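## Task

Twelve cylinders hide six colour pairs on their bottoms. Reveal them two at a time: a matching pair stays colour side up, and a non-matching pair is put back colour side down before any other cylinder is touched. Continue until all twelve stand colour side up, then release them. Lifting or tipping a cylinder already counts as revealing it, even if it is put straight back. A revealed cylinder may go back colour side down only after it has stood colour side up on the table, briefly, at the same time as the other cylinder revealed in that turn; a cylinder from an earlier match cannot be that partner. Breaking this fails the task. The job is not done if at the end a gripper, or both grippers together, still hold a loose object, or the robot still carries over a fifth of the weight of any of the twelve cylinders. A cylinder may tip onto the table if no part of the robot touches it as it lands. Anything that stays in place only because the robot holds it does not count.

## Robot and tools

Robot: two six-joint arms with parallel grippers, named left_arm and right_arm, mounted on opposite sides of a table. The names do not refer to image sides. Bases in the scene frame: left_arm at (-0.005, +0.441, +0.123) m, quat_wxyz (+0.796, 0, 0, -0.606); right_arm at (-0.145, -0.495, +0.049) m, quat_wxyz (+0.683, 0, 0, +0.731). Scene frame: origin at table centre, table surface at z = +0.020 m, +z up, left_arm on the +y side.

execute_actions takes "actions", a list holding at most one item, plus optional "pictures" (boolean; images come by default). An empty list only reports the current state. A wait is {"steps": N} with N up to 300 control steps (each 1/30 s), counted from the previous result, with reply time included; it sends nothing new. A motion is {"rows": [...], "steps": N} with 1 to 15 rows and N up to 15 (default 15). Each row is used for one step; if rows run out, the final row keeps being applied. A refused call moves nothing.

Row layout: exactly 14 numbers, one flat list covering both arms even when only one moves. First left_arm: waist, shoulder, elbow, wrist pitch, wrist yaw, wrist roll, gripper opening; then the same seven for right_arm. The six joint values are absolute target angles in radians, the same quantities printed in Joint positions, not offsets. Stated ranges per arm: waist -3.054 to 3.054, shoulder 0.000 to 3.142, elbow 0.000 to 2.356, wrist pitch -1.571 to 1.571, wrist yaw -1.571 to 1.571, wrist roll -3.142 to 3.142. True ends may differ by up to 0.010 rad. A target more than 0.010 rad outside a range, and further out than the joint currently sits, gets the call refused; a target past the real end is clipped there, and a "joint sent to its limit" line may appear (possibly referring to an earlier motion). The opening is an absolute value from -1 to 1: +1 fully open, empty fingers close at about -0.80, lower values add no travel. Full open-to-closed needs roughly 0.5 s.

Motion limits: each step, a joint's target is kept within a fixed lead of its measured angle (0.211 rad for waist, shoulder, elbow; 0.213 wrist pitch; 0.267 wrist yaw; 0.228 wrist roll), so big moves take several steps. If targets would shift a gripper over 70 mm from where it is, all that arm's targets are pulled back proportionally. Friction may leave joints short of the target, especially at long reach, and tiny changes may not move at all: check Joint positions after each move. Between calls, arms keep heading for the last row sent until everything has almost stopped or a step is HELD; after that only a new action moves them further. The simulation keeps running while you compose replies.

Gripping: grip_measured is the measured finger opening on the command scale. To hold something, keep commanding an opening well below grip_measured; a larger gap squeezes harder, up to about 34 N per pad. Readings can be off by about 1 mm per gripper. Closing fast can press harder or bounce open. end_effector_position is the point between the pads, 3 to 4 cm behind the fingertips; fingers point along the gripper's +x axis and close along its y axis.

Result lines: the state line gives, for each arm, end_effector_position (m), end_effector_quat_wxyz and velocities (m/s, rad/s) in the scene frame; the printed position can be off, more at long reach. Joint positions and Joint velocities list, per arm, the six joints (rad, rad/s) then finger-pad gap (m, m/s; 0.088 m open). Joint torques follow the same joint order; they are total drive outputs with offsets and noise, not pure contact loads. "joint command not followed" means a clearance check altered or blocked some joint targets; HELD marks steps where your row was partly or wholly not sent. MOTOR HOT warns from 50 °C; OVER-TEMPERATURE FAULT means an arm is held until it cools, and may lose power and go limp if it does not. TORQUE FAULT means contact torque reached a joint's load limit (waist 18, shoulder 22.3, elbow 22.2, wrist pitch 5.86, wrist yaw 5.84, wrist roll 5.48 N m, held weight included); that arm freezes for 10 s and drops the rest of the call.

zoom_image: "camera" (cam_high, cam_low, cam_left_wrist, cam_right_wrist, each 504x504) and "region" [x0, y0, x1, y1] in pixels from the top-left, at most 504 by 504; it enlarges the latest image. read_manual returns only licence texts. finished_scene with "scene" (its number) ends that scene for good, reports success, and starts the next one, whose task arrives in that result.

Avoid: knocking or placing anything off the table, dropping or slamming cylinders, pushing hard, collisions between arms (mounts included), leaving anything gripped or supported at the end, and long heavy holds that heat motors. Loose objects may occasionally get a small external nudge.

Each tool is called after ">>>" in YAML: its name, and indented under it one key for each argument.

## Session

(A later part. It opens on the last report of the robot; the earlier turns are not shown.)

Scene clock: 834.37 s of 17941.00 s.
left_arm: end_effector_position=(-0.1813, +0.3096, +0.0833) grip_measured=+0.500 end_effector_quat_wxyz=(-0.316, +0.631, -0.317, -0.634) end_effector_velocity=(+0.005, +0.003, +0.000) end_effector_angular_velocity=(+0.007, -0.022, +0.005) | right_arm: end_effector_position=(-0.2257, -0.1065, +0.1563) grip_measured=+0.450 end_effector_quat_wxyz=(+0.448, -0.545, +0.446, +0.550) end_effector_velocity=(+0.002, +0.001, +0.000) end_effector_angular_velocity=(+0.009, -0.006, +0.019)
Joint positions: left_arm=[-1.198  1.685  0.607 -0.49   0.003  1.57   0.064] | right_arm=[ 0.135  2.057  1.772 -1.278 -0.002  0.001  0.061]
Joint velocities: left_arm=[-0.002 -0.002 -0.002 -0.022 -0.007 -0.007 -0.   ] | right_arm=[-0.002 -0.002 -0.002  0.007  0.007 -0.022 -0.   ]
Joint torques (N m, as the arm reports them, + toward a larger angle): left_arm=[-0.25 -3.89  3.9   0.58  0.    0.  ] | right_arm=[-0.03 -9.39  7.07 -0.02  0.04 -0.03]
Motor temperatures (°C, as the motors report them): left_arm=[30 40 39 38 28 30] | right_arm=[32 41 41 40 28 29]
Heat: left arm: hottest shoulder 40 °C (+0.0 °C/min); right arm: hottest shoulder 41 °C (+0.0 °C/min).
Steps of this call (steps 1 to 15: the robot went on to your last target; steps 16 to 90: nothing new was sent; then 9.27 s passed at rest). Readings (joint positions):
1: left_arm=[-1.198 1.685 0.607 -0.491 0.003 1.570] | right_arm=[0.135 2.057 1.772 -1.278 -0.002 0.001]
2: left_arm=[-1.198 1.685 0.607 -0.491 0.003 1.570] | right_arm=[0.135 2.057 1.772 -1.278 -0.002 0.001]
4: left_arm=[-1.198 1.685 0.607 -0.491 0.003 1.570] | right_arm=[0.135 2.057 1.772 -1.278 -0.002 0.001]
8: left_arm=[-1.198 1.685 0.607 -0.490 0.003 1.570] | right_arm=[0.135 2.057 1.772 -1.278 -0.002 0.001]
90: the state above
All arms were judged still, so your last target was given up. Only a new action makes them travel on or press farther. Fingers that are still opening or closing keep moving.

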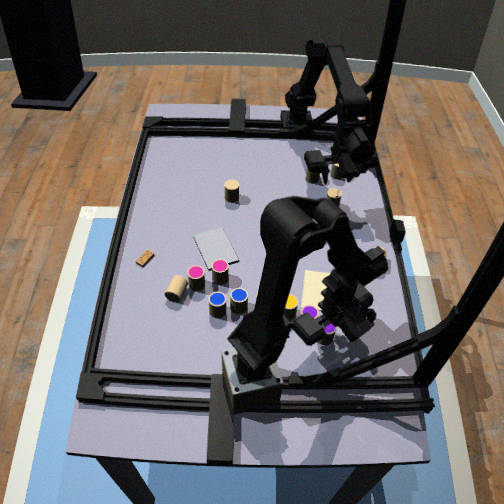

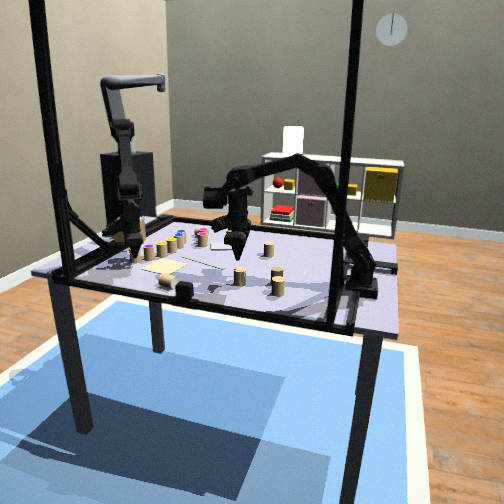

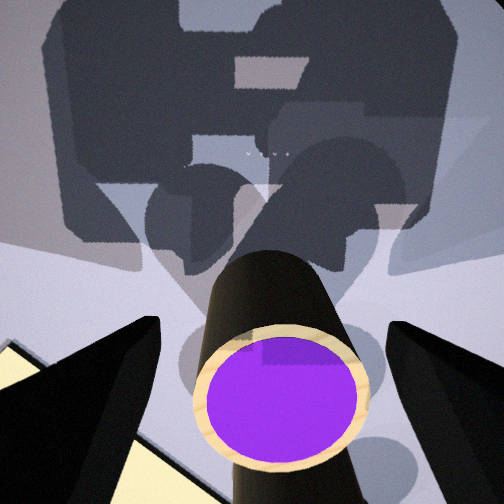

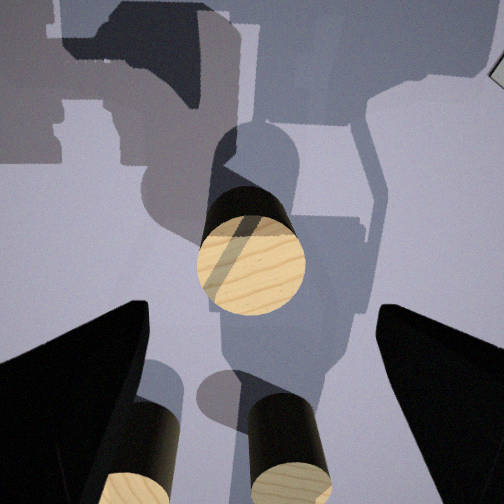

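>>> execute_actions:
  actions:
    - {"rows":[[-1.2,1.62,0.652,-0.605,0,1.571,0.5,0.14,2.068,1.693,-1.193,0,0,0.45],[-1.2,1.62,0.652,-0.605,0,1.571,0.5,0.14,2.068,1.693,-1.193,0,0,0.45],[-1.2,1.555,0.7,-0.72,0,1.571,0.5,0.14,2.068,1.693,-1.193,0,0,0.45],[-1.2,1.555,0.7,-0.72,0,1.571,0.5,0.14,2.084,1.618,-1.103,0,0,0.45],[-1.2,1.45,0.72,-0.72,0,1.571,0.5,0.14,2.084,1.618,-1.103,0,0,0.45],[-1.2,1.45,0.72,-0.72,0,1.571,0.5,0.14,2.084,1.618,-1.103,0,0,0.45],[-1.2,1.35,0.7,-0.6,0,1.571,0.5,0.14,2.097,1.566,-1.04,0,0,0.45],[-1.2,1.35,0.7,-0.6,0,1.571,0.5,0.14,2.097,1.566,-1.04,0,0,0.45],[-0.426,1.2,0.55,0.84,0,1.571,0.5,0.14,2.097,1.566,-1.04,0,0,0.45],[-0.426,1.2,0.55,0.84,0,1.571,0.5,0.14,2.106,1.531,-0.999,0,0,0.45]],"steps":15}
  pictures: false

>>> execute_actions:
  actions:
    - {"rows":[[-0.426,1.2,0.55,0.84,0,1.571,0.5,0.14,2.106,1.531,-0.999,0,0,0.1],[-0.426,1.2,0.55,0.84,0,1.571,0.5,0.14,2.106,1.531,-0.999,0,0,0.1],[-0.426,1.2,0.55,0.84,0,1.571,0.5,0.14,2.106,1.531,-0.999,0,0,0.1],[-0.426,1.2,0.55,0.84,0,1.571,0.5,0.14,2.106,1.531,-0.999,0,0,0.1],[-0.426,1.2,0.55,0.84,0,1.571,0.5,0.14,2.106,1.531,-0.999,0,0,0],[-0.426,1.2,0.55,0.84,0,1.571,0.5,0.14,2.106,1.531,-0.999,0,0,-0.3],[-0.426,1.2,0.55,0.84,0,1.571,0.5,0.14,2.106,1.531,-0.999,0,0,-0.3],[-0.426,1.2,0.55,0.84,0,1.571,0.5,0.14,2.106,1.531,-0.999,0,0,-0.3],[-0.426,1.2,0.55,0.84,0,1.571,0.5,0.14,2.106,1.531,-0.999,0,0,-0.3],[-0.426,1.2,0.55,0.84,0,1.571,0.5,0.14,2.084,1.618,-1.103,0,0,-0.3],[-0.426,1.2,0.55,0.84,0,1.571,0.5,0.14,2.084,1.618,-1.103,0,0,-0.3],[-0.426,1.2,0.42,0.84,0,1.571,0.5,0.14,2.068,1.693,-1.193,0,0,-0.3],[-0.426,1.2,0.42,0.84,0,1.571,0.5,0.14,2.068,1.693,-1.193,0,0,-0.3],[-0.426,1.2,0.42,0.84,0,1.571,0.5,0.14,2.02,1.74,-1.26,0,0,-0.3],[-0.426,1.2,0.42,0.84,0,1.571,0.5,0.14,2.02,1.74,-1.26,0,0,-0.3]],"steps":15}
  pictures: false

>>> execute_actions:
  actions:
    - {"rows":[[-0.426,1.2,0.42,0.84,0,1.571,0.5,0.14,1.95,1.7,-1.26,0,0,-0.3],[-0.426,1.2,0.42,0.84,0,1.571,0.5,0.14,1.85,1.62,-1.24,0,0,-0.3],[-0.426,1.2,0.42,0.84,0,1.571,0.5,0.14,1.75,1.55,-1.22,0,0,-0.3],[-0.426,1.2,0.42,0.84,0,1.571,0.5,0.14,1.7,1.5,-1.2,0,0,-0.3],[-0.426,1.2,0.42,0.84,0,1.571,0.5,0.1,1.6,1.4,-1.1,0,0,-0.3],[-0.426,1.2,0.42,0.84,0,1.571,0.5,0.05,1.6,1.4,-1.1,0,0,-0.3],[-0.426,1.2,0.42,0.84,0,1.571,0.5,-0.22,1.35,1.1,0.53,0,0,-0.3]],"steps":15}
  pictures: false

>>> execute_actions:
  actions:
    - {"rows":[[-0.426,1.2,0.42,0.84,0,1.571,0.5,-0.22,1.35,1.1,0.53,0,0,-0.3]],"steps":9}
  pictures: false

>>> execute_actions:
  actions:
    - {"rows":[[-0.426,1.2,0.42,0.84,0,1.571,0.5,-0.22,1.424,0.885,0.533,0,0,-0.3]],"steps":12}
  pictures: false

>>> execute_actions:
  actions:
    - {"rows":[[-0.426,1.31,0.47,0.84,0,1.571,0.5,-0.22,1.424,0.885,0.533,0,0,-0.3]],"steps":11}

Scene clock: 849.90 s of 17941.00 s.
left_arm: end_effector_position=(-0.1597, +0.1797, +0.2084) grip_measured=+0.500 end_effector_quat_wxyz=(+0.063, +0.573, -0.411, -0.706) end_effector_velocity=(+0.350, -0.518, +0.240) end_effector_angular_velocity=(-1.578, +0.925, +1.869) | right_arm: end_effector_position=(-0.2260, -0.1103, +0.0845) grip_measured=+0.450 end_effector_quat_wxyz=(+0.447, -0.547, +0.446, +0.550) end_effector_velocity=(-0.002, -0.002, -0.026) end_effector_angular_velocity=(+0.007, +0.024, +0.005)
Joint positions: left_arm=[-0.8    1.221  0.568 -0.207  0.006  1.569  0.064] | right_arm=[ 0.138  2.096  1.54  -1.01  -0.002  0.001  0.061]
Joint velocities: left_arm=[ 1.858 -0.125 -0.164  1.868 -0.007 -0.007 -0.   ] | right_arm=[-0.002  0.017 -0.081  0.11  -0.022 -0.007 -0.   ]
Joint torques (N m, as the arm reports them, + toward a larger angle): left_arm=[ 0.4  -4.46  6.26  1.74 -0.13 -0.01] | right_arm=[ 0.18 -9.42  5.67  0.31  0.03 -0.03]
Motor temperatures (°C, as the motors report them): left_arm=[30 40 38 38 28 30] | right_arm=[32 43 41 39 28 29]
Heat: left arm: hottest shoulder 40 °C (-1.0 °C/min); right arm: hottest shoulder 43 °C (+1.0 °C/min).
Steps of this call (steps 1 to 90: nothing new was sent; then 12.03 s passed at rest; steps 91 to 105: all 15 steps of this action). Readings (joint positions):
91: left_arm=[-1.198 1.679 0.612 -0.510 0.003 1.570] | right_arm=[0.135 2.057 1.761 -1.261 -0.002 0.001]
92: left_arm=[-1.198 1.668 0.620 -0.546 0.003 1.570] | right_arm=[0.135 2.057 1.747 -1.237 -0.002 0.001]
94: left_arm=[-1.198 1.622 0.649 -0.636 0.003 1.570] | right_arm=[0.136 2.059 1.712 -1.193 -0.002 0.001]
98: left_arm=[-1.198 1.451 0.688 -0.643 0.003 1.570] | right_arm=[0.138 2.070 1.619 -1.092 -0.002 0.001]
105: the state above

Scene clock: 850.40 s of 17941.00 s.
left_arm: end_effector_position=(-0.0633, +0.0815, +0.3481) grip_measured=+0.500 end_effector_quat_wxyz=(+0.453, +0.464, -0.533, -0.544) end_effector_velocity=(+0.016, +0.063, -0.018) end_effector_angular_velocity=(-0.587, +0.087, +0.019) | right_arm: end_effector_position=(-0.2257, -0.1124, +0.1217) grip_measured=+0.003 end_effector_quat_wxyz=(+0.439, -0.556, +0.454, +0.541) end_effector_velocity=(-0.005, +0.024, +0.309) end_effector_angular_velocity=(+0.264, +0.063, +0.019)
Joint positions: left_arm=[-0.43   1.196  0.462  0.711 -0.001  1.57   0.064] | right_arm=[ 0.138  2.082  1.67  -1.19  -0.002  0.001  0.039]
Joint velocities: left_arm=[ 0.012  0.061 -0.628  1.282 -0.007  0.007 -0.   ] | right_arm=[-0.002 -0.349  0.72  -0.799 -0.007 -0.022 -0.   ]
Joint torques (N m, as the arm reports them, + toward a larger angle): left_arm=[ 0.3  -3.62  7.72  2.63  0.05 -0.07] | right_arm=[  0.15 -14.23   7.49  -0.16   0.03  -0.02]
Motor temperatures (°C, as the motors report them): left_arm=[30 40 38 38 28 30] | right_arm=[32 43 41 39 28 29]
Heat: left arm: hottest shoulder 40 °C (-1.0 °C/min); right arm: hottest shoulder 43 °C (+1.0 °C/min).
Steps of this call (steps 1 to 15: all 15 steps of this action). Readings (joint positions):
1: left_arm=[-0.739 1.218 0.564 -0.146 0.006 1.569] | right_arm=[0.138 2.096 1.539 -1.008 -0.002 0.001]
2: left_arm=[-0.680 1.216 0.562 -0.087 0.006 1.569] | right_arm=[0.138 2.096 1.538 -1.005 -0.002 0.001]
4: left_arm=[-0.566 1.212 0.560 0.032 0.006 1.569] | right_arm=[0.138 2.096 1.538 -1.002 -0.002 0.001]
8: left_arm=[-0.444 1.209 0.559 0.281 -0.001 1.570] | right_arm=[0.138 2.096 1.538 -1.002 -0.002 0.001]
15: the state above

Scene clock: 850.90 s of 17941.00 s.
left_arm: end_effector_position=(-0.0622, +0.0857, +0.3589) grip_measured=+0.500 end_effector_quat_wxyz=(+0.476, +0.441, -0.552, -0.523) end_effector_velocity=(+0.002, -0.000, -0.003) end_effector_angular_velocity=(+0.016, +0.020, +0.008) | right_arm: end_effector_position=(-0.0896, -0.1396, +0.2394) grip_measured=+0.003 end_effector_quat_wxyz=(+0.688, -0.281, +0.325, +0.585) end_effector_velocity=(+0.038, +0.238, +0.246) end_effector_angular_velocity=(+1.855, -0.226, +0.020)
Joint positions: left_arm=[-0.428  1.2    0.427  0.837 -0.001  1.57   0.064] | right_arm=[-0.22   1.381  1.129 -0.637  0.008  0.001  0.039]
Joint velocities: left_arm=[ 0.002  0.002 -0.002 -0.007 -0.007 -0.022 -0.   ] | right_arm=[-0.037 -0.291 -0.276  1.853 -0.081 -0.007  0.001]
Joint torques (N m, as the arm reports them, + toward a larger angle): left_arm=[ 0.21 -3.46  6.24  2.2   0.06 -0.05] | right_arm=[ 0.64 -6.71  6.91  1.4  -0.24  0.02]
Motor temperatures (°C, as the motors report them): left_arm=[30 40 38 38 28 30] | right_arm=[32 43 41 39 28 29]
Heat: left arm: hottest shoulder 40 °C (-1.0 °C/min); right arm: hottest shoulder 43 °C (+1.0 °C/min).
Steps of this call (steps 1 to 15: all 15 steps of this action). Readings (joint positions):
1: left_arm=[-0.429 1.198 0.446 0.749 -0.001 1.570] | right_arm=[0.138 2.059 1.685 -1.206 -0.002 0.001]
2: left_arm=[-0.429 1.200 0.435 0.775 -0.001 1.570] | right_arm=[0.138 2.019 1.677 -1.211 -0.002 0.001]
4: left_arm=[-0.429 1.200 0.429 0.811 -0.001 1.570] | right_arm=[0.138 1.908 1.614 -1.216 -0.002 0.001]
8: left_arm=[-0.428 1.200 0.428 0.831 -0.001 1.570] | right_arm=[0.053 1.662 1.413 -1.050 -0.013 0.001]
15: the state above

Scene clock: 851.20 s of 17941.00 s.
left_arm: end_effector_position=(-0.0622, +0.0858, +0.3591) grip_measured=+0.500 end_effector_quat_wxyz=(+0.476, +0.441, -0.552, -0.523) end_effector_velocity=(-0.004, +0.001, -0.002) end_effector_angular_velocity=(+0.006, -0.009, -0.014) | right_arm: end_effector_position=(-0.0812, -0.0755, +0.3329) grip_measured=+0.003 end_effector_quat_wxyz=(+0.748, -0.111, +0.129, +0.641) end_effector_velocity=(+0.022, +0.128, +0.376) end_effector_angular_velocity=(+1.798, -0.278, +0.002)
Joint positions: left_arm=[-0.428  1.2    0.427  0.838 -0.001  1.57   0.064] | right_arm=[-0.219  1.368  1.108 -0.082  0.002  0.     0.039]
Joint velocities: left_arm=[-0.007 -0.002 -0.002 -0.007  0.007  0.007 -0.   ] | right_arm=[-0.007 -0.012 -0.002  1.81  -0.007 -0.007 -0.   ]
Joint torques (N m, as the arm reports them, + toward a larger angle): left_arm=[ 0.22 -3.46  6.24  2.19  0.06 -0.07] | right_arm=[-0.05 -8.51  6.98  1.68 -0.09  0.01]
Motor temperatures (°C, as the motors report them): left_arm=[30 40 38 38 28 30] | right_arm=[32 43 41 39 28 29]
Heat: left arm: hottest shoulder 40 °C (-1.0 °C/min); right arm: hottest shoulder 43 °C (+1.0 °C/min).
Steps of this call (steps 1 to 9: all 9 steps of this action). Readings (joint positions):
1: left_arm=[-0.428 1.200 0.427 0.837 -0.001 1.570] | right_arm=[-0.220 1.375 1.123 -0.574 0.005 0.000]
2: left_arm=[-0.428 1.200 0.427 0.837 -0.001 1.570] | right_arm=[-0.219 1.372 1.118 -0.512 0.003 0.000]
4: left_arm=[-0.428 1.200 0.427 0.838 -0.001 1.570] | right_arm=[-0.219 1.369 1.113 -0.389 0.002 0.000]
8: left_arm=[-0.428 1.200 0.427 0.838 -0.001 1.570] | right_arm=[-0.219 1.369 1.108 -0.143 0.002 0.000]
9: the state above

Scene clock: 851.60 s of 17941.00 s.
left_arm: end_effector_position=(-0.0622, +0.0858, +0.3591) grip_measured=+0.500 end_effector_quat_wxyz=(+0.476, +0.441, -0.552, -0.523) end_effector_velocity=(+0.002, -0.000, -0.005) end_effector_angular_velocity=(+0.021, -0.010, +0.010) | right_arm: end_effector_position=(-0.0787, -0.0588, +0.3284) grip_measured=+0.003 end_effector_quat_wxyz=(+0.759, -0.013, +0.015, +0.651) end_effector_velocity=(-0.002, -0.010, +0.124) end_effector_angular_velocity=(+0.421, -0.071, +0.005)
Joint positions: left_arm=[-0.428  1.2    0.427  0.838 -0.001  1.57   0.064] | right_arm=[-0.219  1.431  0.882  0.509  0.002  0.     0.039]
Joint velocities: left_arm=[ 0.002 -0.002 -0.002 -0.022 -0.007  0.007  0.   ] | right_arm=[-0.002 -0.095  0.046  0.286 -0.007 -0.007 -0.   ]
Joint torques (N m, as the arm reports them, + toward a larger angle): left_arm=[ 0.27 -3.51  6.27  2.19  0.05 -0.06] | right_arm=[-0.12 -6.7   7.67  1.38 -0.09  0.02]
Motor temperatures (°C, as the motors report them): left_arm=[30 40 38 38 28 30] | right_arm=[32 43 41 39 28 29]
Heat: left arm: hottest shoulder 40 °C (-1.0 °C/min); right arm: hottest shoulder 43 °C (+1.0 °C/min).
Steps of this call (steps 1 to 12: all 12 steps of this action). Readings (joint positions):
1: left_arm=[-0.428 1.200 0.427 0.838 -0.001 1.570] | right_arm=[-0.219 1.370 1.086 -0.006 0.002 0.001]
2: left_arm=[-0.428 1.200 0.427 0.838 -0.001 1.570] | right_arm=[-0.219 1.369 1.049 0.065 0.002 0.001]
4: left_arm=[-0.428 1.200 0.427 0.838 -0.001 1.570] | right_arm=[-0.219 1.379 0.971 0.177 0.002 0.000]
8: left_arm=[-0.428 1.200 0.427 0.838 -0.001 1.570] | right_arm=[-0.219 1.436 0.881 0.396 0.002 0.000]
12: the state above

Scene clock: 851.97 s of 17941.00 s.
left_arm: end_effector_position=(-0.0648, +0.0690, +0.3371) grip_measured=+0.500 end_effector_quat_wxyz=(+0.458, +0.460, -0.536, -0.539) end_effector_velocity=(-0.002, -0.003, +0.009) end_effector_angular_velocity=(-0.016, +0.010, -0.010) | right_arm: end_effector_position=(-0.0787, -0.0590, +0.3344) grip_measured=+0.003 end_effector_quat_wxyz=(+0.759, -0.005, +0.006, +0.651) end_effector_velocity=(-0.000, -0.001, -0.005) end_effector_angular_velocity=(-0.023, -0.004, -0.005)
Joint positions: left_arm=[-0.428  1.304  0.461  0.838 -0.001  1.57   0.063] | right_arm=[-0.219  1.428  0.882  0.53   0.002  0.     0.039]
Joint velocities: left_arm=[-0.002 -0.002  0.022 -0.007  0.007 -0.007 -0.   ] | right_arm=[ 0.002 -0.002 -0.002 -0.022  0.007 -0.007  0.   ]
Joint torques (N m, as the arm reports them, + toward a larger angle): left_arm=[ 0.21 -3.49  7.95  2.2   0.06 -0.08] | right_arm=[-0.21 -7.05  7.83  1.6  -0.07  0.  ]
Motor temperatures (°C, as the motors report them): left_arm=[30 40 38 38 28 30] | right_arm=[32 43 41 39 28 29]
Heat: left arm: hottest shoulder 40 °C (-1.0 °C/min); right arm: hottest shoulder 43 °C (+1.0 °C/min).
Steps of this call (steps 1 to 11: all 11 steps of this action). Readings (joint positions):
1: left_arm=[-0.428 1.213 0.431 0.842 -0.001 1.570] | right_arm=[-0.219 1.429 0.882 0.516 0.002 0.000]
2: left_arm=[-0.428 1.235 0.441 0.846 -0.001 1.570] | right_arm=[-0.219 1.428 0.882 0.520 0.002 0.000]
4: left_arm=[-0.428 1.278 0.456 0.840 -0.001 1.570] | right_arm=[-0.219 1.428 0.882 0.521 0.002 0.000]
8: left_arm=[-0.428 1.304 0.457 0.837 -0.001 1.570] | right_arm=[-0.219 1.428 0.882 0.530 0.002 0.000]
11: the state above

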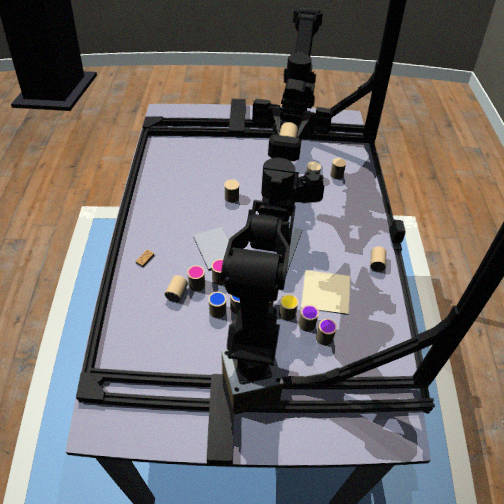

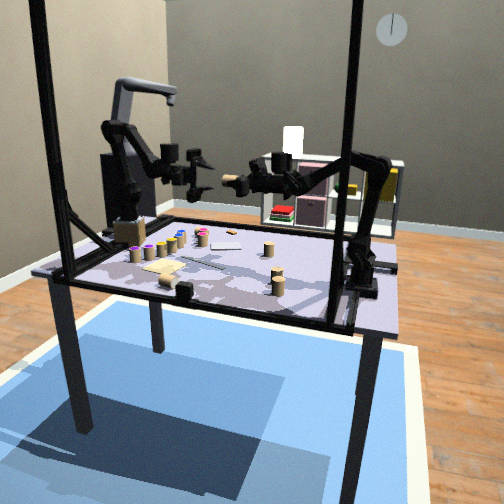

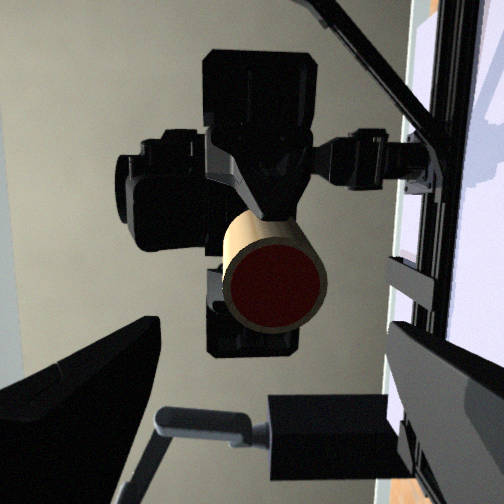

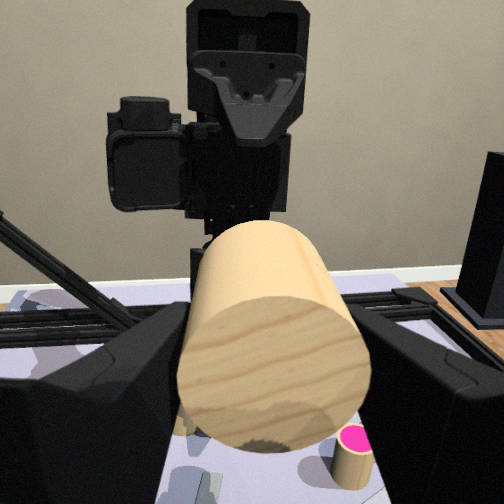

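>>> execute_actions:
  actions:
    - {"rows":[[-0.426,1.4,0.545,0.86,0,1.571,0.5,-0.22,1.424,0.885,0.533,0,0,-0.3],[-0.426,1.4,0.545,0.86,0,1.571,0.5,-0.22,1.424,0.885,0.533,0,0,-0.3],[-0.426,1.4,0.545,0.86,0,1.571,0.5,-0.22,1.424,0.885,0.533,0,0,-0.3],[-0.426,1.49,0.62,0.876,0,1.571,0.5,-0.22,1.424,0.885,0.533,0,0,-0.3],[-0.426,1.49,0.62,0.876,0,1.571,0.5,-0.22,1.424,0.885,0.533,0,0,-0.3],[-0.426,1.49,0.62,0.876,0,1.571,0.5,-0.22,1.424,0.885,0.533,0,0,-0.3],[-0.426,1.585,0.698,0.892,0,1.571,0.5,-0.22,1.424,0.885,0.533,0,0,-0.3],[-0.426,1.585,0.698,0.892,0,1.571,0.5,-0.22,1.424,0.885,0.533,0,0,-0.3],[-0.426,1.585,0.698,0.892,0,1.571,0.5,-0.22,1.424,0.885,0.533,0,0,-0.3],[-0.426,1.585,0.698,0.892,0,1.571,0.5,-0.22,1.424,0.885,0.533,0,0,-0.3],[-0.426,1.585,0.698,0.892,0,1.571,0.5,-0.22,1.424,0.885,0.533,0,0,-0.3],[-0.426,1.585,0.698,0.892,0,1.571,0.1,-0.22,1.424,0.885,0.533,0,0,-0.3]],"steps":15}
  pictures: false

>>> execute_actions:
  actions:
    - {"rows":[[-0.426,1.585,0.698,0.892,0,1.571,0,-0.22,1.424,0.885,0.533,0,0,-0.3],[-0.426,1.585,0.698,0.892,0,1.571,-0.3,-0.22,1.424,0.885,0.533,0,0,-0.3],[-0.426,1.585,0.698,0.892,0,1.571,-0.3,-0.22,1.424,0.885,0.533,0,0,-0.3],[-0.426,1.585,0.698,0.892,0,1.571,-0.3,-0.22,1.424,0.885,0.533,0,0,-0.3],[-0.426,1.585,0.698,0.892,0,1.571,-0.3,-0.22,1.424,0.885,0.533,0,0,-0.3],[-0.426,1.585,0.698,0.892,0,1.571,-0.3,-0.22,1.424,0.885,0.533,0,0,0.45],[-0.426,1.585,0.698,0.892,0,1.571,-0.3,-0.22,1.424,0.885,0.533,0,0,0.45],[-0.426,1.585,0.698,0.892,0,1.571,-0.3,-0.22,1.424,0.885,0.533,0,0,0.45],[-0.426,1.585,0.698,0.892,0,1.571,-0.3,-0.22,1.424,0.885,0.533,0,0,0.45],[-0.426,1.585,0.698,0.892,0,1.571,-0.3,-0.22,1.424,0.885,0.533,0,0,0.45],[-0.426,1.47,0.6,0.872,0,1.571,-0.3,-0.22,1.424,0.885,0.533,0,0,0.45],[-0.426,1.47,0.6,0.872,0,1.571,-0.3,-0.22,1.424,0.885,0.533,0,0,0.45],[-0.426,1.47,0.6,0.872,0,1.571,-0.3,-0.22,1.424,0.885,0.533,0,0,0.45],[-0.426,1.31,0.47,0.84,0,1.571,-0.3,-0.22,1.424,0.885,0.533,0,0,0.45]],"steps":15}
  pictures: false

>>> execute_actions:
  actions:
    - {"rows":[[-0.426,1.25,0.44,0.84,0,1.571,-0.3,-0.22,1.35,0.85,0.533,0,0,0.45],[-0.426,1.22,0.43,0.84,0,1.571,-0.3,-0.22,1.3,0.85,0.45,0,0,0.45],[-0.426,1.22,0.43,0.84,0,1.571,-0.3,-0.22,1.3,0.9,0.3,0,0,0.45],[-0.426,1.22,0.43,0.84,0,1.571,-0.3,-0.22,1.3,0.95,0.1,0,0,0.45],[0.35,1.28,0.66,-0.83,0,1.571,-0.3,0.35,1.4,1.1,-1.144,0,0,0.45]],"steps":15}
  pictures: false

>>> execute_actions:
  actions:
    - {"rows":[[0.35,1.28,0.66,-0.83,0,1.571,-0.3,0.35,1.4,1.1,-1.144,0,0,0.45]],"steps":14}
  pictures: false

>>> execute_actions:
  actions:
    - {"rows":[[0.35,1.491,0.75,-0.83,0,1.571,-0.3,0.35,1.589,1.165,-1.144,0,0,0.45]],"steps":8}
  pictures: false

>>> execute_actions:
  actions:
    - {"rows":[[0.35,1.555,0.7,-0.72,0,1.571,-0.3,0.35,1.589,1.165,-1.144,0,0,0.45],[0.35,1.555,0.7,-0.72,0,1.571,-0.3,0.35,1.589,1.165,-1.144,0,0,0.45],[0.35,1.555,0.7,-0.72,0,1.571,-0.3,0.35,1.589,1.165,-1.144,0,0,0.45],[0.35,1.62,0.652,-0.605,0,1.571,-0.3,0.35,1.589,1.165,-1.144,0,0,0.45],[0.35,1.62,0.652,-0.605,0,1.571,-0.3,0.35,1.589,1.165,-1.144,0,0,0.45],[0.35,1.62,0.652,-0.605,0,1.571,-0.3,0.35,1.589,1.165,-1.144,0,0,0.45],[0.35,1.665,0.622,-0.53,0,1.571,-0.3,0.35,1.589,1.165,-1.144,0,0,0.45],[0.35,1.665,0.622,-0.53,0,1.571,-0.3,0.35,1.589,1.165,-1.144,0,0,0.45],[0.35,1.665,0.622,-0.53,0,1.571,-0.3,0.35,1.589,1.165,-1.144,0,0,0.45],[0.35,1.691,0.602,-0.488,0,1.571,-0.3,0.35,1.589,1.165,-1.144,0,0,0.45]],"steps":15}
  pictures: false

>>> execute_actions:
  actions:
    - {"rows":[[0.35,1.691,0.602,-0.488,0,1.571,0.45,0.35,1.589,1.165,-1.144,0,0,0.45]],"steps":7}

Scene clock: 876.93 s of 17941.00 s.
left_arm: end_effector_position=(-0.0747, +0.0058, +0.3373) grip_measured=+0.189 end_effector_quat_wxyz=(+0.458, +0.460, -0.537, -0.539) end_effector_velocity=(-0.001, -0.009, +0.017) end_effector_angular_velocity=(-0.049, +0.015, -0.005) | right_arm: end_effector_position=(-0.0786, -0.0591, +0.3346) grip_measured=+0.003 end_effector_quat_wxyz=(+0.759, -0.005, +0.006, +0.651) end_effector_velocity=(-0.000, -0.001, -0.005) end_effector_angular_velocity=(-0.021, +0.011, +0.005)
Joint positions: left_arm=[-0.428  1.576  0.685  0.888 -0.001  1.57   0.048] | right_arm=[-0.219  1.428  0.882  0.53   0.002  0.     0.039]
Joint velocities: left_arm=[ 0.002  0.017  0.046  0.022  0.007 -0.007 -0.066] | right_arm=[-0.002 -0.002 -0.002 -0.022 -0.007  0.007 -0.   ]
Joint torques (N m, as the arm reports them, + toward a larger angle): left_arm=[ 0.13 -5.05  8.01  2.25  0.05 -0.07] | right_arm=[-0.08 -7.11  7.92  1.62 -0.08  0.01]
Motor temperatures (°C, as the motors report them): left_arm=[30 39 41 42 28 30] | right_arm=[32 42 42 43 28 29]
Heat: left arm: hottest wrist pitch 42 °C (+2.0 °C/min); right arm: hottest wrist pitch 43 °C (+3.0 °C/min).
Steps of this call (steps 1 to 15: the robot went on to your last target; steps 16 to 734: nothing new was sent; steps 735 to 749: all 15 steps of this action). Readings (joint positions):
735: left_arm=[-0.428 1.320 0.474 0.842 -0.001 1.570] | right_arm=[-0.219 1.428 0.882 0.530 0.002 0.000]
736: left_arm=[-0.428 1.341 0.493 0.848 -0.001 1.570] | right_arm=[-0.219 1.428 0.882 0.530 0.002 0.000]
738: left_arm=[-0.428 1.389 0.532 0.856 -0.001 1.570] | right_arm=[-0.219 1.428 0.882 0.530 0.002 0.000]
742: left_arm=[-0.428 1.506 0.632 0.880 -0.001 1.570] | right_arm=[-0.219 1.428 0.882 0.530 0.002 0.000]
749: the state above

Scene clock: 877.43 s of 17941.00 s.
left_arm: end_effector_position=(-0.0693, +0.0397, +0.3373) grip_measured=+0.032 end_effector_quat_wxyz=(+0.456, +0.462, -0.535, -0.541) end_effector_velocity=(+0.056, +0.368, -0.006) end_effector_angular_velocity=(-0.001, +0.008, -0.010) | right_arm: end_effector_position=(-0.0787, -0.0591, +0.3351) grip_measured=+0.432 end_effector_quat_wxyz=(+0.759, -0.004, +0.005, +0.651) end_effector_velocity=(-0.000, -0.002, -0.003) end_effector_angular_velocity=(-0.018, -0.005, +0.005)
Joint positions: left_arm=[-0.428  1.433  0.564  0.857 -0.001  1.57   0.041] | right_arm=[-0.219  1.428  0.882  0.533  0.001  0.     0.06 ]
Joint velocities: left_arm=[-0.002 -1.56  -1.316 -0.242  0.007 -0.007 -0.   ] | right_arm=[-0.002 -0.007 -0.002 -0.022 -0.007 -0.007  0.009]
Joint torques (N m, as the arm reports them, + toward a larger angle): left_arm=[ 0.13 -5.48  7.32  2.23  0.06 -0.1 ] | right_arm=[-0.08 -7.07  7.79  1.47 -0.08  0.01]
Motor temperatures (°C, as the motors report them): left_arm=[30 39 41 42 28 30] | right_arm=[32 42 42 43 28 29]
Heat: left arm: hottest wrist pitch 42 °C (+2.0 °C/min); right arm: hottest wrist pitch 43 °C (+3.0 °C/min).
Steps of this call (steps 1 to 15: all 15 steps of this action). Readings (joint positions):
1: left_arm=[-0.428 1.576 0.686 0.889 -0.001 1.570] | right_arm=[-0.219 1.428 0.882 0.530 0.002 0.000]
2: left_arm=[-0.428 1.576 0.687 0.888 -0.001 1.570] | right_arm=[-0.219 1.428 0.882 0.533 0.002 0.000]
4: left_arm=[-0.428 1.578 0.688 0.890 -0.001 1.570] | right_arm=[-0.219 1.428 0.882 0.532 0.002 0.000]
8: left_arm=[-0.428 1.578 0.688 0.890 -0.001 1.570] | right_arm=[-0.219 1.428 0.882 0.533 0.001 0.000]
15: the state above

Scene clock: 877.93 s of 17941.00 s.
left_arm: end_effector_position=(+0.1394, +0.0888, +0.3055) grip_measured=+0.032 end_effector_quat_wxyz=(+0.506, +0.648, -0.280, -0.495) end_effector_velocity=(+0.517, +0.351, -0.344) end_effector_angular_velocity=(+1.537, +0.636, +1.623) | right_arm: end_effector_position=(-0.2818, -0.0997, +0.3019) grip_measured=+0.450 end_effector_quat_wxyz=(+0.566, -0.183, +0.131, +0.793) end_effector_velocity=(-0.454, -0.323, -0.386) end_effector_angular_velocity=(-1.851, -0.587, +1.325)
Joint positions: left_arm=[0.123 1.276 0.647 0.262 0.006 1.57  0.041] | right_arm=[ 0.264  1.382  1.085 -0.157 -0.    -0.     0.061]
Joint velocities: left_arm=[ 1.6    0.022 -0.007 -1.634 -0.022 -0.007 -0.001] | right_arm=[ 1.243  0.11   0.066 -1.897 -0.095  0.007 -0.   ]
Joint torques (N m, as the arm reports them, + toward a larger angle): left_arm=[ 0.25 -4.19  8.76  1.97 -0.12 -0.07] | right_arm=[-1.01 -5.41  8.61  1.15  0.05  0.03]
Motor temperatures (°C, as the motors report them): left_arm=[30 39 41 42 28 30] | right_arm=[32 42 42 43 28 29]
Heat: left arm: hottest wrist pitch 42 °C (+2.0 °C/min); right arm: hottest wrist pitch 43 °C (+3.0 °C/min).
Steps of this call (steps 1 to 15: all 15 steps of this action). Readings (joint positions):
1: left_arm=[-0.428 1.380 0.523 0.851 -0.001 1.570] | right_arm=[-0.219 1.421 0.880 0.532 0.001 0.000]
2: left_arm=[-0.428 1.333 0.492 0.847 -0.001 1.570] | right_arm=[-0.219 1.402 0.873 0.512 0.001 0.000]
4: left_arm=[-0.428 1.268 0.457 0.845 -0.001 1.570] | right_arm=[-0.219 1.353 0.880 0.387 0.002 0.000]
8: left_arm=[-0.257 1.274 0.591 0.640 0.010 1.570] | right_arm=[-0.075 1.365 1.023 0.196 0.007 -0.000]
15: the state above

Scene clock: 878.40 s of 17941.00 s.
left_arm: end_effector_position=(+0.1394, +0.2370, +0.1785) grip_measured=+0.030 end_effector_quat_wxyz=(+0.325, +0.701, +0.098, -0.627) end_effector_velocity=(-0.226, +0.323, -0.139) end_effector_angular_velocity=(+1.560, +1.106, +0.030) | right_arm: end_effector_position=(-0.2577, -0.2419, +0.1844) grip_measured=+0.450 end_effector_quat_wxyz=(+0.429, -0.516, +0.337, +0.660) end_effector_velocity=(+0.131, -0.301, -0.081) end_effector_angular_velocity=(-1.416, -0.619, +0.011)
Joint positions: left_arm=[ 0.347  1.277  0.65  -0.604 -0.003  1.571  0.04 ] | right_arm=[ 0.348  1.392  1.088 -1.025 -0.002  0.001  0.061]
Joint velocities: left_arm=[ 0.007 -0.002 -0.002 -1.912 -0.007 -0.022 -0.   ] | right_arm=[ 0.002 -0.002 -0.002 -1.546 -0.007 -0.007 -0.   ]
Joint torques (N m, as the arm reports them, + toward a larger angle): left_arm=[ 0.16 -3.25  7.76  0.93  0.19 -0.05] | right_arm=[ 0.09 -4.55  8.01  0.67  0.04  0.  ]
Motor temperatures (°C, as the motors report them): left_arm=[30 39 41 42 28 30] | right_arm=[32 42 42 43 28 29]
Heat: left arm: hottest wrist pitch 42 °C (+2.0 °C/min); right arm: hottest wrist pitch 43 °C (+3.0 °C/min).
Steps of this call (steps 1 to 14: all 14 steps of this action). Readings (joint positions):
1: left_arm=[0.177 1.277 0.647 0.208 0.006 1.570] | right_arm=[0.300 1.385 1.086 -0.220 -0.004 0.000]
2: left_arm=[0.230 1.277 0.648 0.148 0.005 1.570] | right_arm=[0.326 1.388 1.087 -0.282 -0.006 0.000]
4: left_arm=[0.309 1.277 0.650 0.022 -0.004 1.571] | right_arm=[0.346 1.391 1.087 -0.407 -0.005 0.000]
8: left_arm=[0.344 1.277 0.650 -0.230 -0.004 1.571] | right_arm=[0.348 1.392 1.088 -0.655 -0.002 0.001]
14: the state above

Scene clock: 878.67 s of 17941.00 s.
left_arm: end_effector_position=(+0.1209, +0.2633, +0.1487) grip_measured=+0.029 end_effector_quat_wxyz=(+0.216, +0.675, +0.214, -0.672) end_effector_velocity=(+0.008, -0.011, +0.010) end_effector_angular_velocity=(+0.026, +0.010, +0.020) | right_arm: end_effector_position=(-0.2553, -0.2474, +0.1501) grip_measured=+0.450 end_effector_quat_wxyz=(+0.386, -0.591, +0.387, +0.593) end_effector_velocity=(-0.004, +0.008, +0.002) end_effector_angular_velocity=(+0.013, +0.014, -0.010)
Joint positions: left_arm=[ 0.347  1.481  0.733 -0.818 -0.003  1.571  0.04 ] | right_arm=[ 0.348  1.582  1.15  -1.137 -0.002  0.001  0.061]
Joint velocities: left_arm=[-0.002  0.056  0.095 -0.066 -0.007 -0.022 -0.   ] | right_arm=[-0.002  0.017  0.027  0.007 -0.007  0.007  0.   ]
Joint torques (N m, as the arm reports them, + toward a larger angle): left_arm=[ 0.18 -3.76  7.03  0.33  0.2  -0.02] | right_arm=[ 0.07 -6.22  7.51 -0.03  0.03  0.01]
Motor temperatures (°C, as the motors report them): left_arm=[30 39 41 42 28 30] | right_arm=[32 42 42 43 28 29]
Heat: left arm: hottest wrist pitch 42 °C (+2.0 °C/min); right arm: hottest wrist pitch 43 °C (+3.0 °C/min).
Steps of this call (steps 1 to 8: all 8 steps of this action). Readings (joint positions):
1: left_arm=[0.347 1.308 0.665 -0.679 -0.003 1.571] | right_arm=[0.348 1.417 1.098 -1.077 -0.002 0.001]
2: left_arm=[0.347 1.356 0.690 -0.728 -0.003 1.571] | right_arm=[0.348 1.452 1.118 -1.098 -0.002 0.001]
4: left_arm=[0.347 1.443 0.720 -0.771 -0.003 1.571] | right_arm=[0.348 1.531 1.147 -1.106 -0.002 0.001]
8: the state above

Scene clock: 879.17 s of 17941.00 s.
left_arm: end_effector_position=(+0.1205, +0.2639, +0.0843) grip_measured=+0.029 end_effector_quat_wxyz=(+0.212, +0.674, +0.218, -0.674) end_effector_velocity=(-0.007, +0.011, -0.005) end_effector_angular_velocity=(+0.034, +0.015, +0.005) | right_arm: end_effector_position=(-0.2554, -0.2471, +0.1514) grip_measured=+0.450 end_effector_quat_wxyz=(+0.386, -0.591, +0.387, +0.593) end_effector_velocity=(+0.000, +0.001, +0.000) end_effector_angular_velocity=(+0.004, +0.010, +0.015)
Joint positions: left_arm=[ 0.348  1.682  0.609 -0.506 -0.003  1.571  0.04 ] | right_arm=[ 0.348  1.583  1.155 -1.142 -0.002  0.001  0.061]
Joint velocities: left_arm=[-0.002  0.002 -0.027 -0.007 -0.007 -0.007 -0.   ] | right_arm=[-0.007 -0.002 -0.002  0.007 -0.007 -0.022 -0.   ]
Joint torques (N m, as the arm reports them, + toward a larger angle): left_arm=[ 0.19 -3.67  3.9   1.15  0.19 -0.02] | right_arm=[ 0.2  -5.72  7.3  -0.01  0.04  0.  ]
Motor temperatures (°C, as the motors report them): left_arm=[30 39 41 42 28 30] | right_arm=[32 42 42 43 28 29]
Heat: left arm: hottest wrist pitch 42 °C (+2.0 °C/min); right arm: hottest wrist pitch 43 °C (+3.0 °C/min).
Steps of this call (steps 1 to 15: all 15 steps of this action). Readings (joint positions):
1: left_arm=[0.347 1.491 0.731 -0.805 -0.004 1.571] | right_arm=[0.348 1.582 1.151 -1.138 -0.002 0.001]
2: left_arm=[0.347 1.503 0.726 -0.770 -0.004 1.570] | right_arm=[0.348 1.583 1.153 -1.140 -0.002 0.001]
4: left_arm=[0.347 1.541 0.711 -0.721 -0.004 1.570] | right_arm=[0.348 1.583 1.155 -1.140 -0.002 0.001]
8: left_arm=[0.347 1.622 0.652 -0.594 -0.004 1.570] | right_arm=[0.348 1.583 1.155 -1.142 -0.002 0.001]
15: the state above

Scene clock: 879.40 s of 17941.00 s.
left_arm: end_effector_position=(+0.1218, +0.2621, +0.0833) grip_measured=+0.428 end_effector_quat_wxyz=(+0.215, +0.675, +0.214, -0.672) end_effector_velocity=(-0.002, +0.006, -0.003) end_effector_angular_velocity=(+0.022, +0.007, +0.024) | right_arm: end_effector_position=(-0.2554, -0.2472, +0.1514) grip_measured=+0.450 end_effector_quat_wxyz=(+0.386, -0.591, +0.387, +0.593) end_effector_velocity=(+0.002, -0.005, -0.001) end_effector_angular_velocity=(-0.028, -0.004, -0.010)
Joint positions: left_arm=[ 0.348  1.685  0.606 -0.49  -0.003  1.571  0.06 ] | right_arm=[ 0.348  1.583  1.155 -1.142 -0.002  0.001  0.061]
Joint velocities: left_arm=[ 0.002  0.007 -0.007 -0.007 -0.007 -0.022  0.016] | right_arm=[-0.002  0.002 -0.002 -0.022 -0.007  0.007 -0.   ]
Joint torques (N m, as the arm reports them, + toward a larger angle): left_arm=[ 0.18 -3.99  3.94  0.5   0.19 -0.03] | right_arm=[ 0.12 -5.78  7.26 -0.03  0.03 -0.01]
Motor temperatures (°C, as the motors report them): left_arm=[30 39 41 42 28 30] | right_arm=[32 42 42 42 28 29]
Heat: left arm: hottest wrist pitch 42 °C (+2.0 °C/min); right arm: hottest shoulder 42 °C (+2.0 °C/min).
Steps of this call (steps 1 to 7: all 7 steps of this action). Readings (joint positions):
1: left_arm=[0.348 1.682 0.608 -0.506 -0.003 1.571] | right_arm=[0.348 1.583 1.155 -1.142 -0.002 0.001]
2: left_arm=[0.348 1.682 0.608 -0.505 -0.003 1.571] | right_arm=[0.348 1.583 1.155 -1.142 -0.002 0.001]
4: left_arm=[0.348 1.684 0.606 -0.490 -0.003 1.571] | right_arm=[0.348 1.583 1.155 -1.142 -0.002 0.001]
7: the state above

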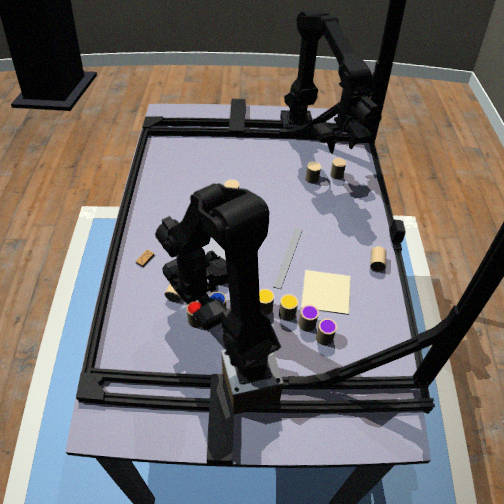

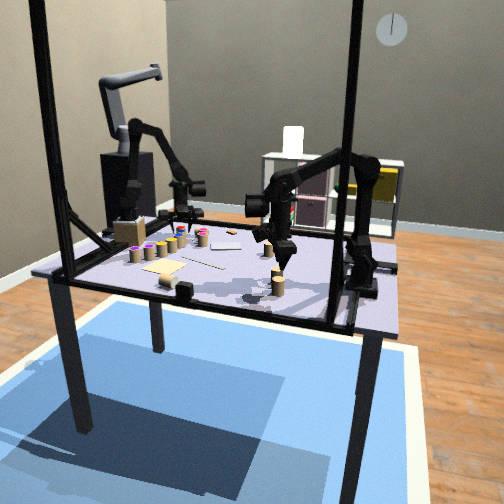

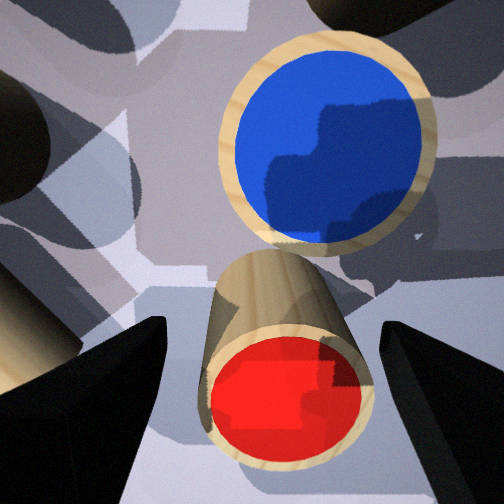

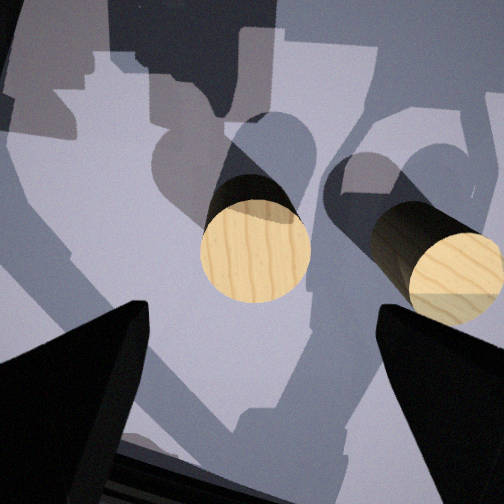

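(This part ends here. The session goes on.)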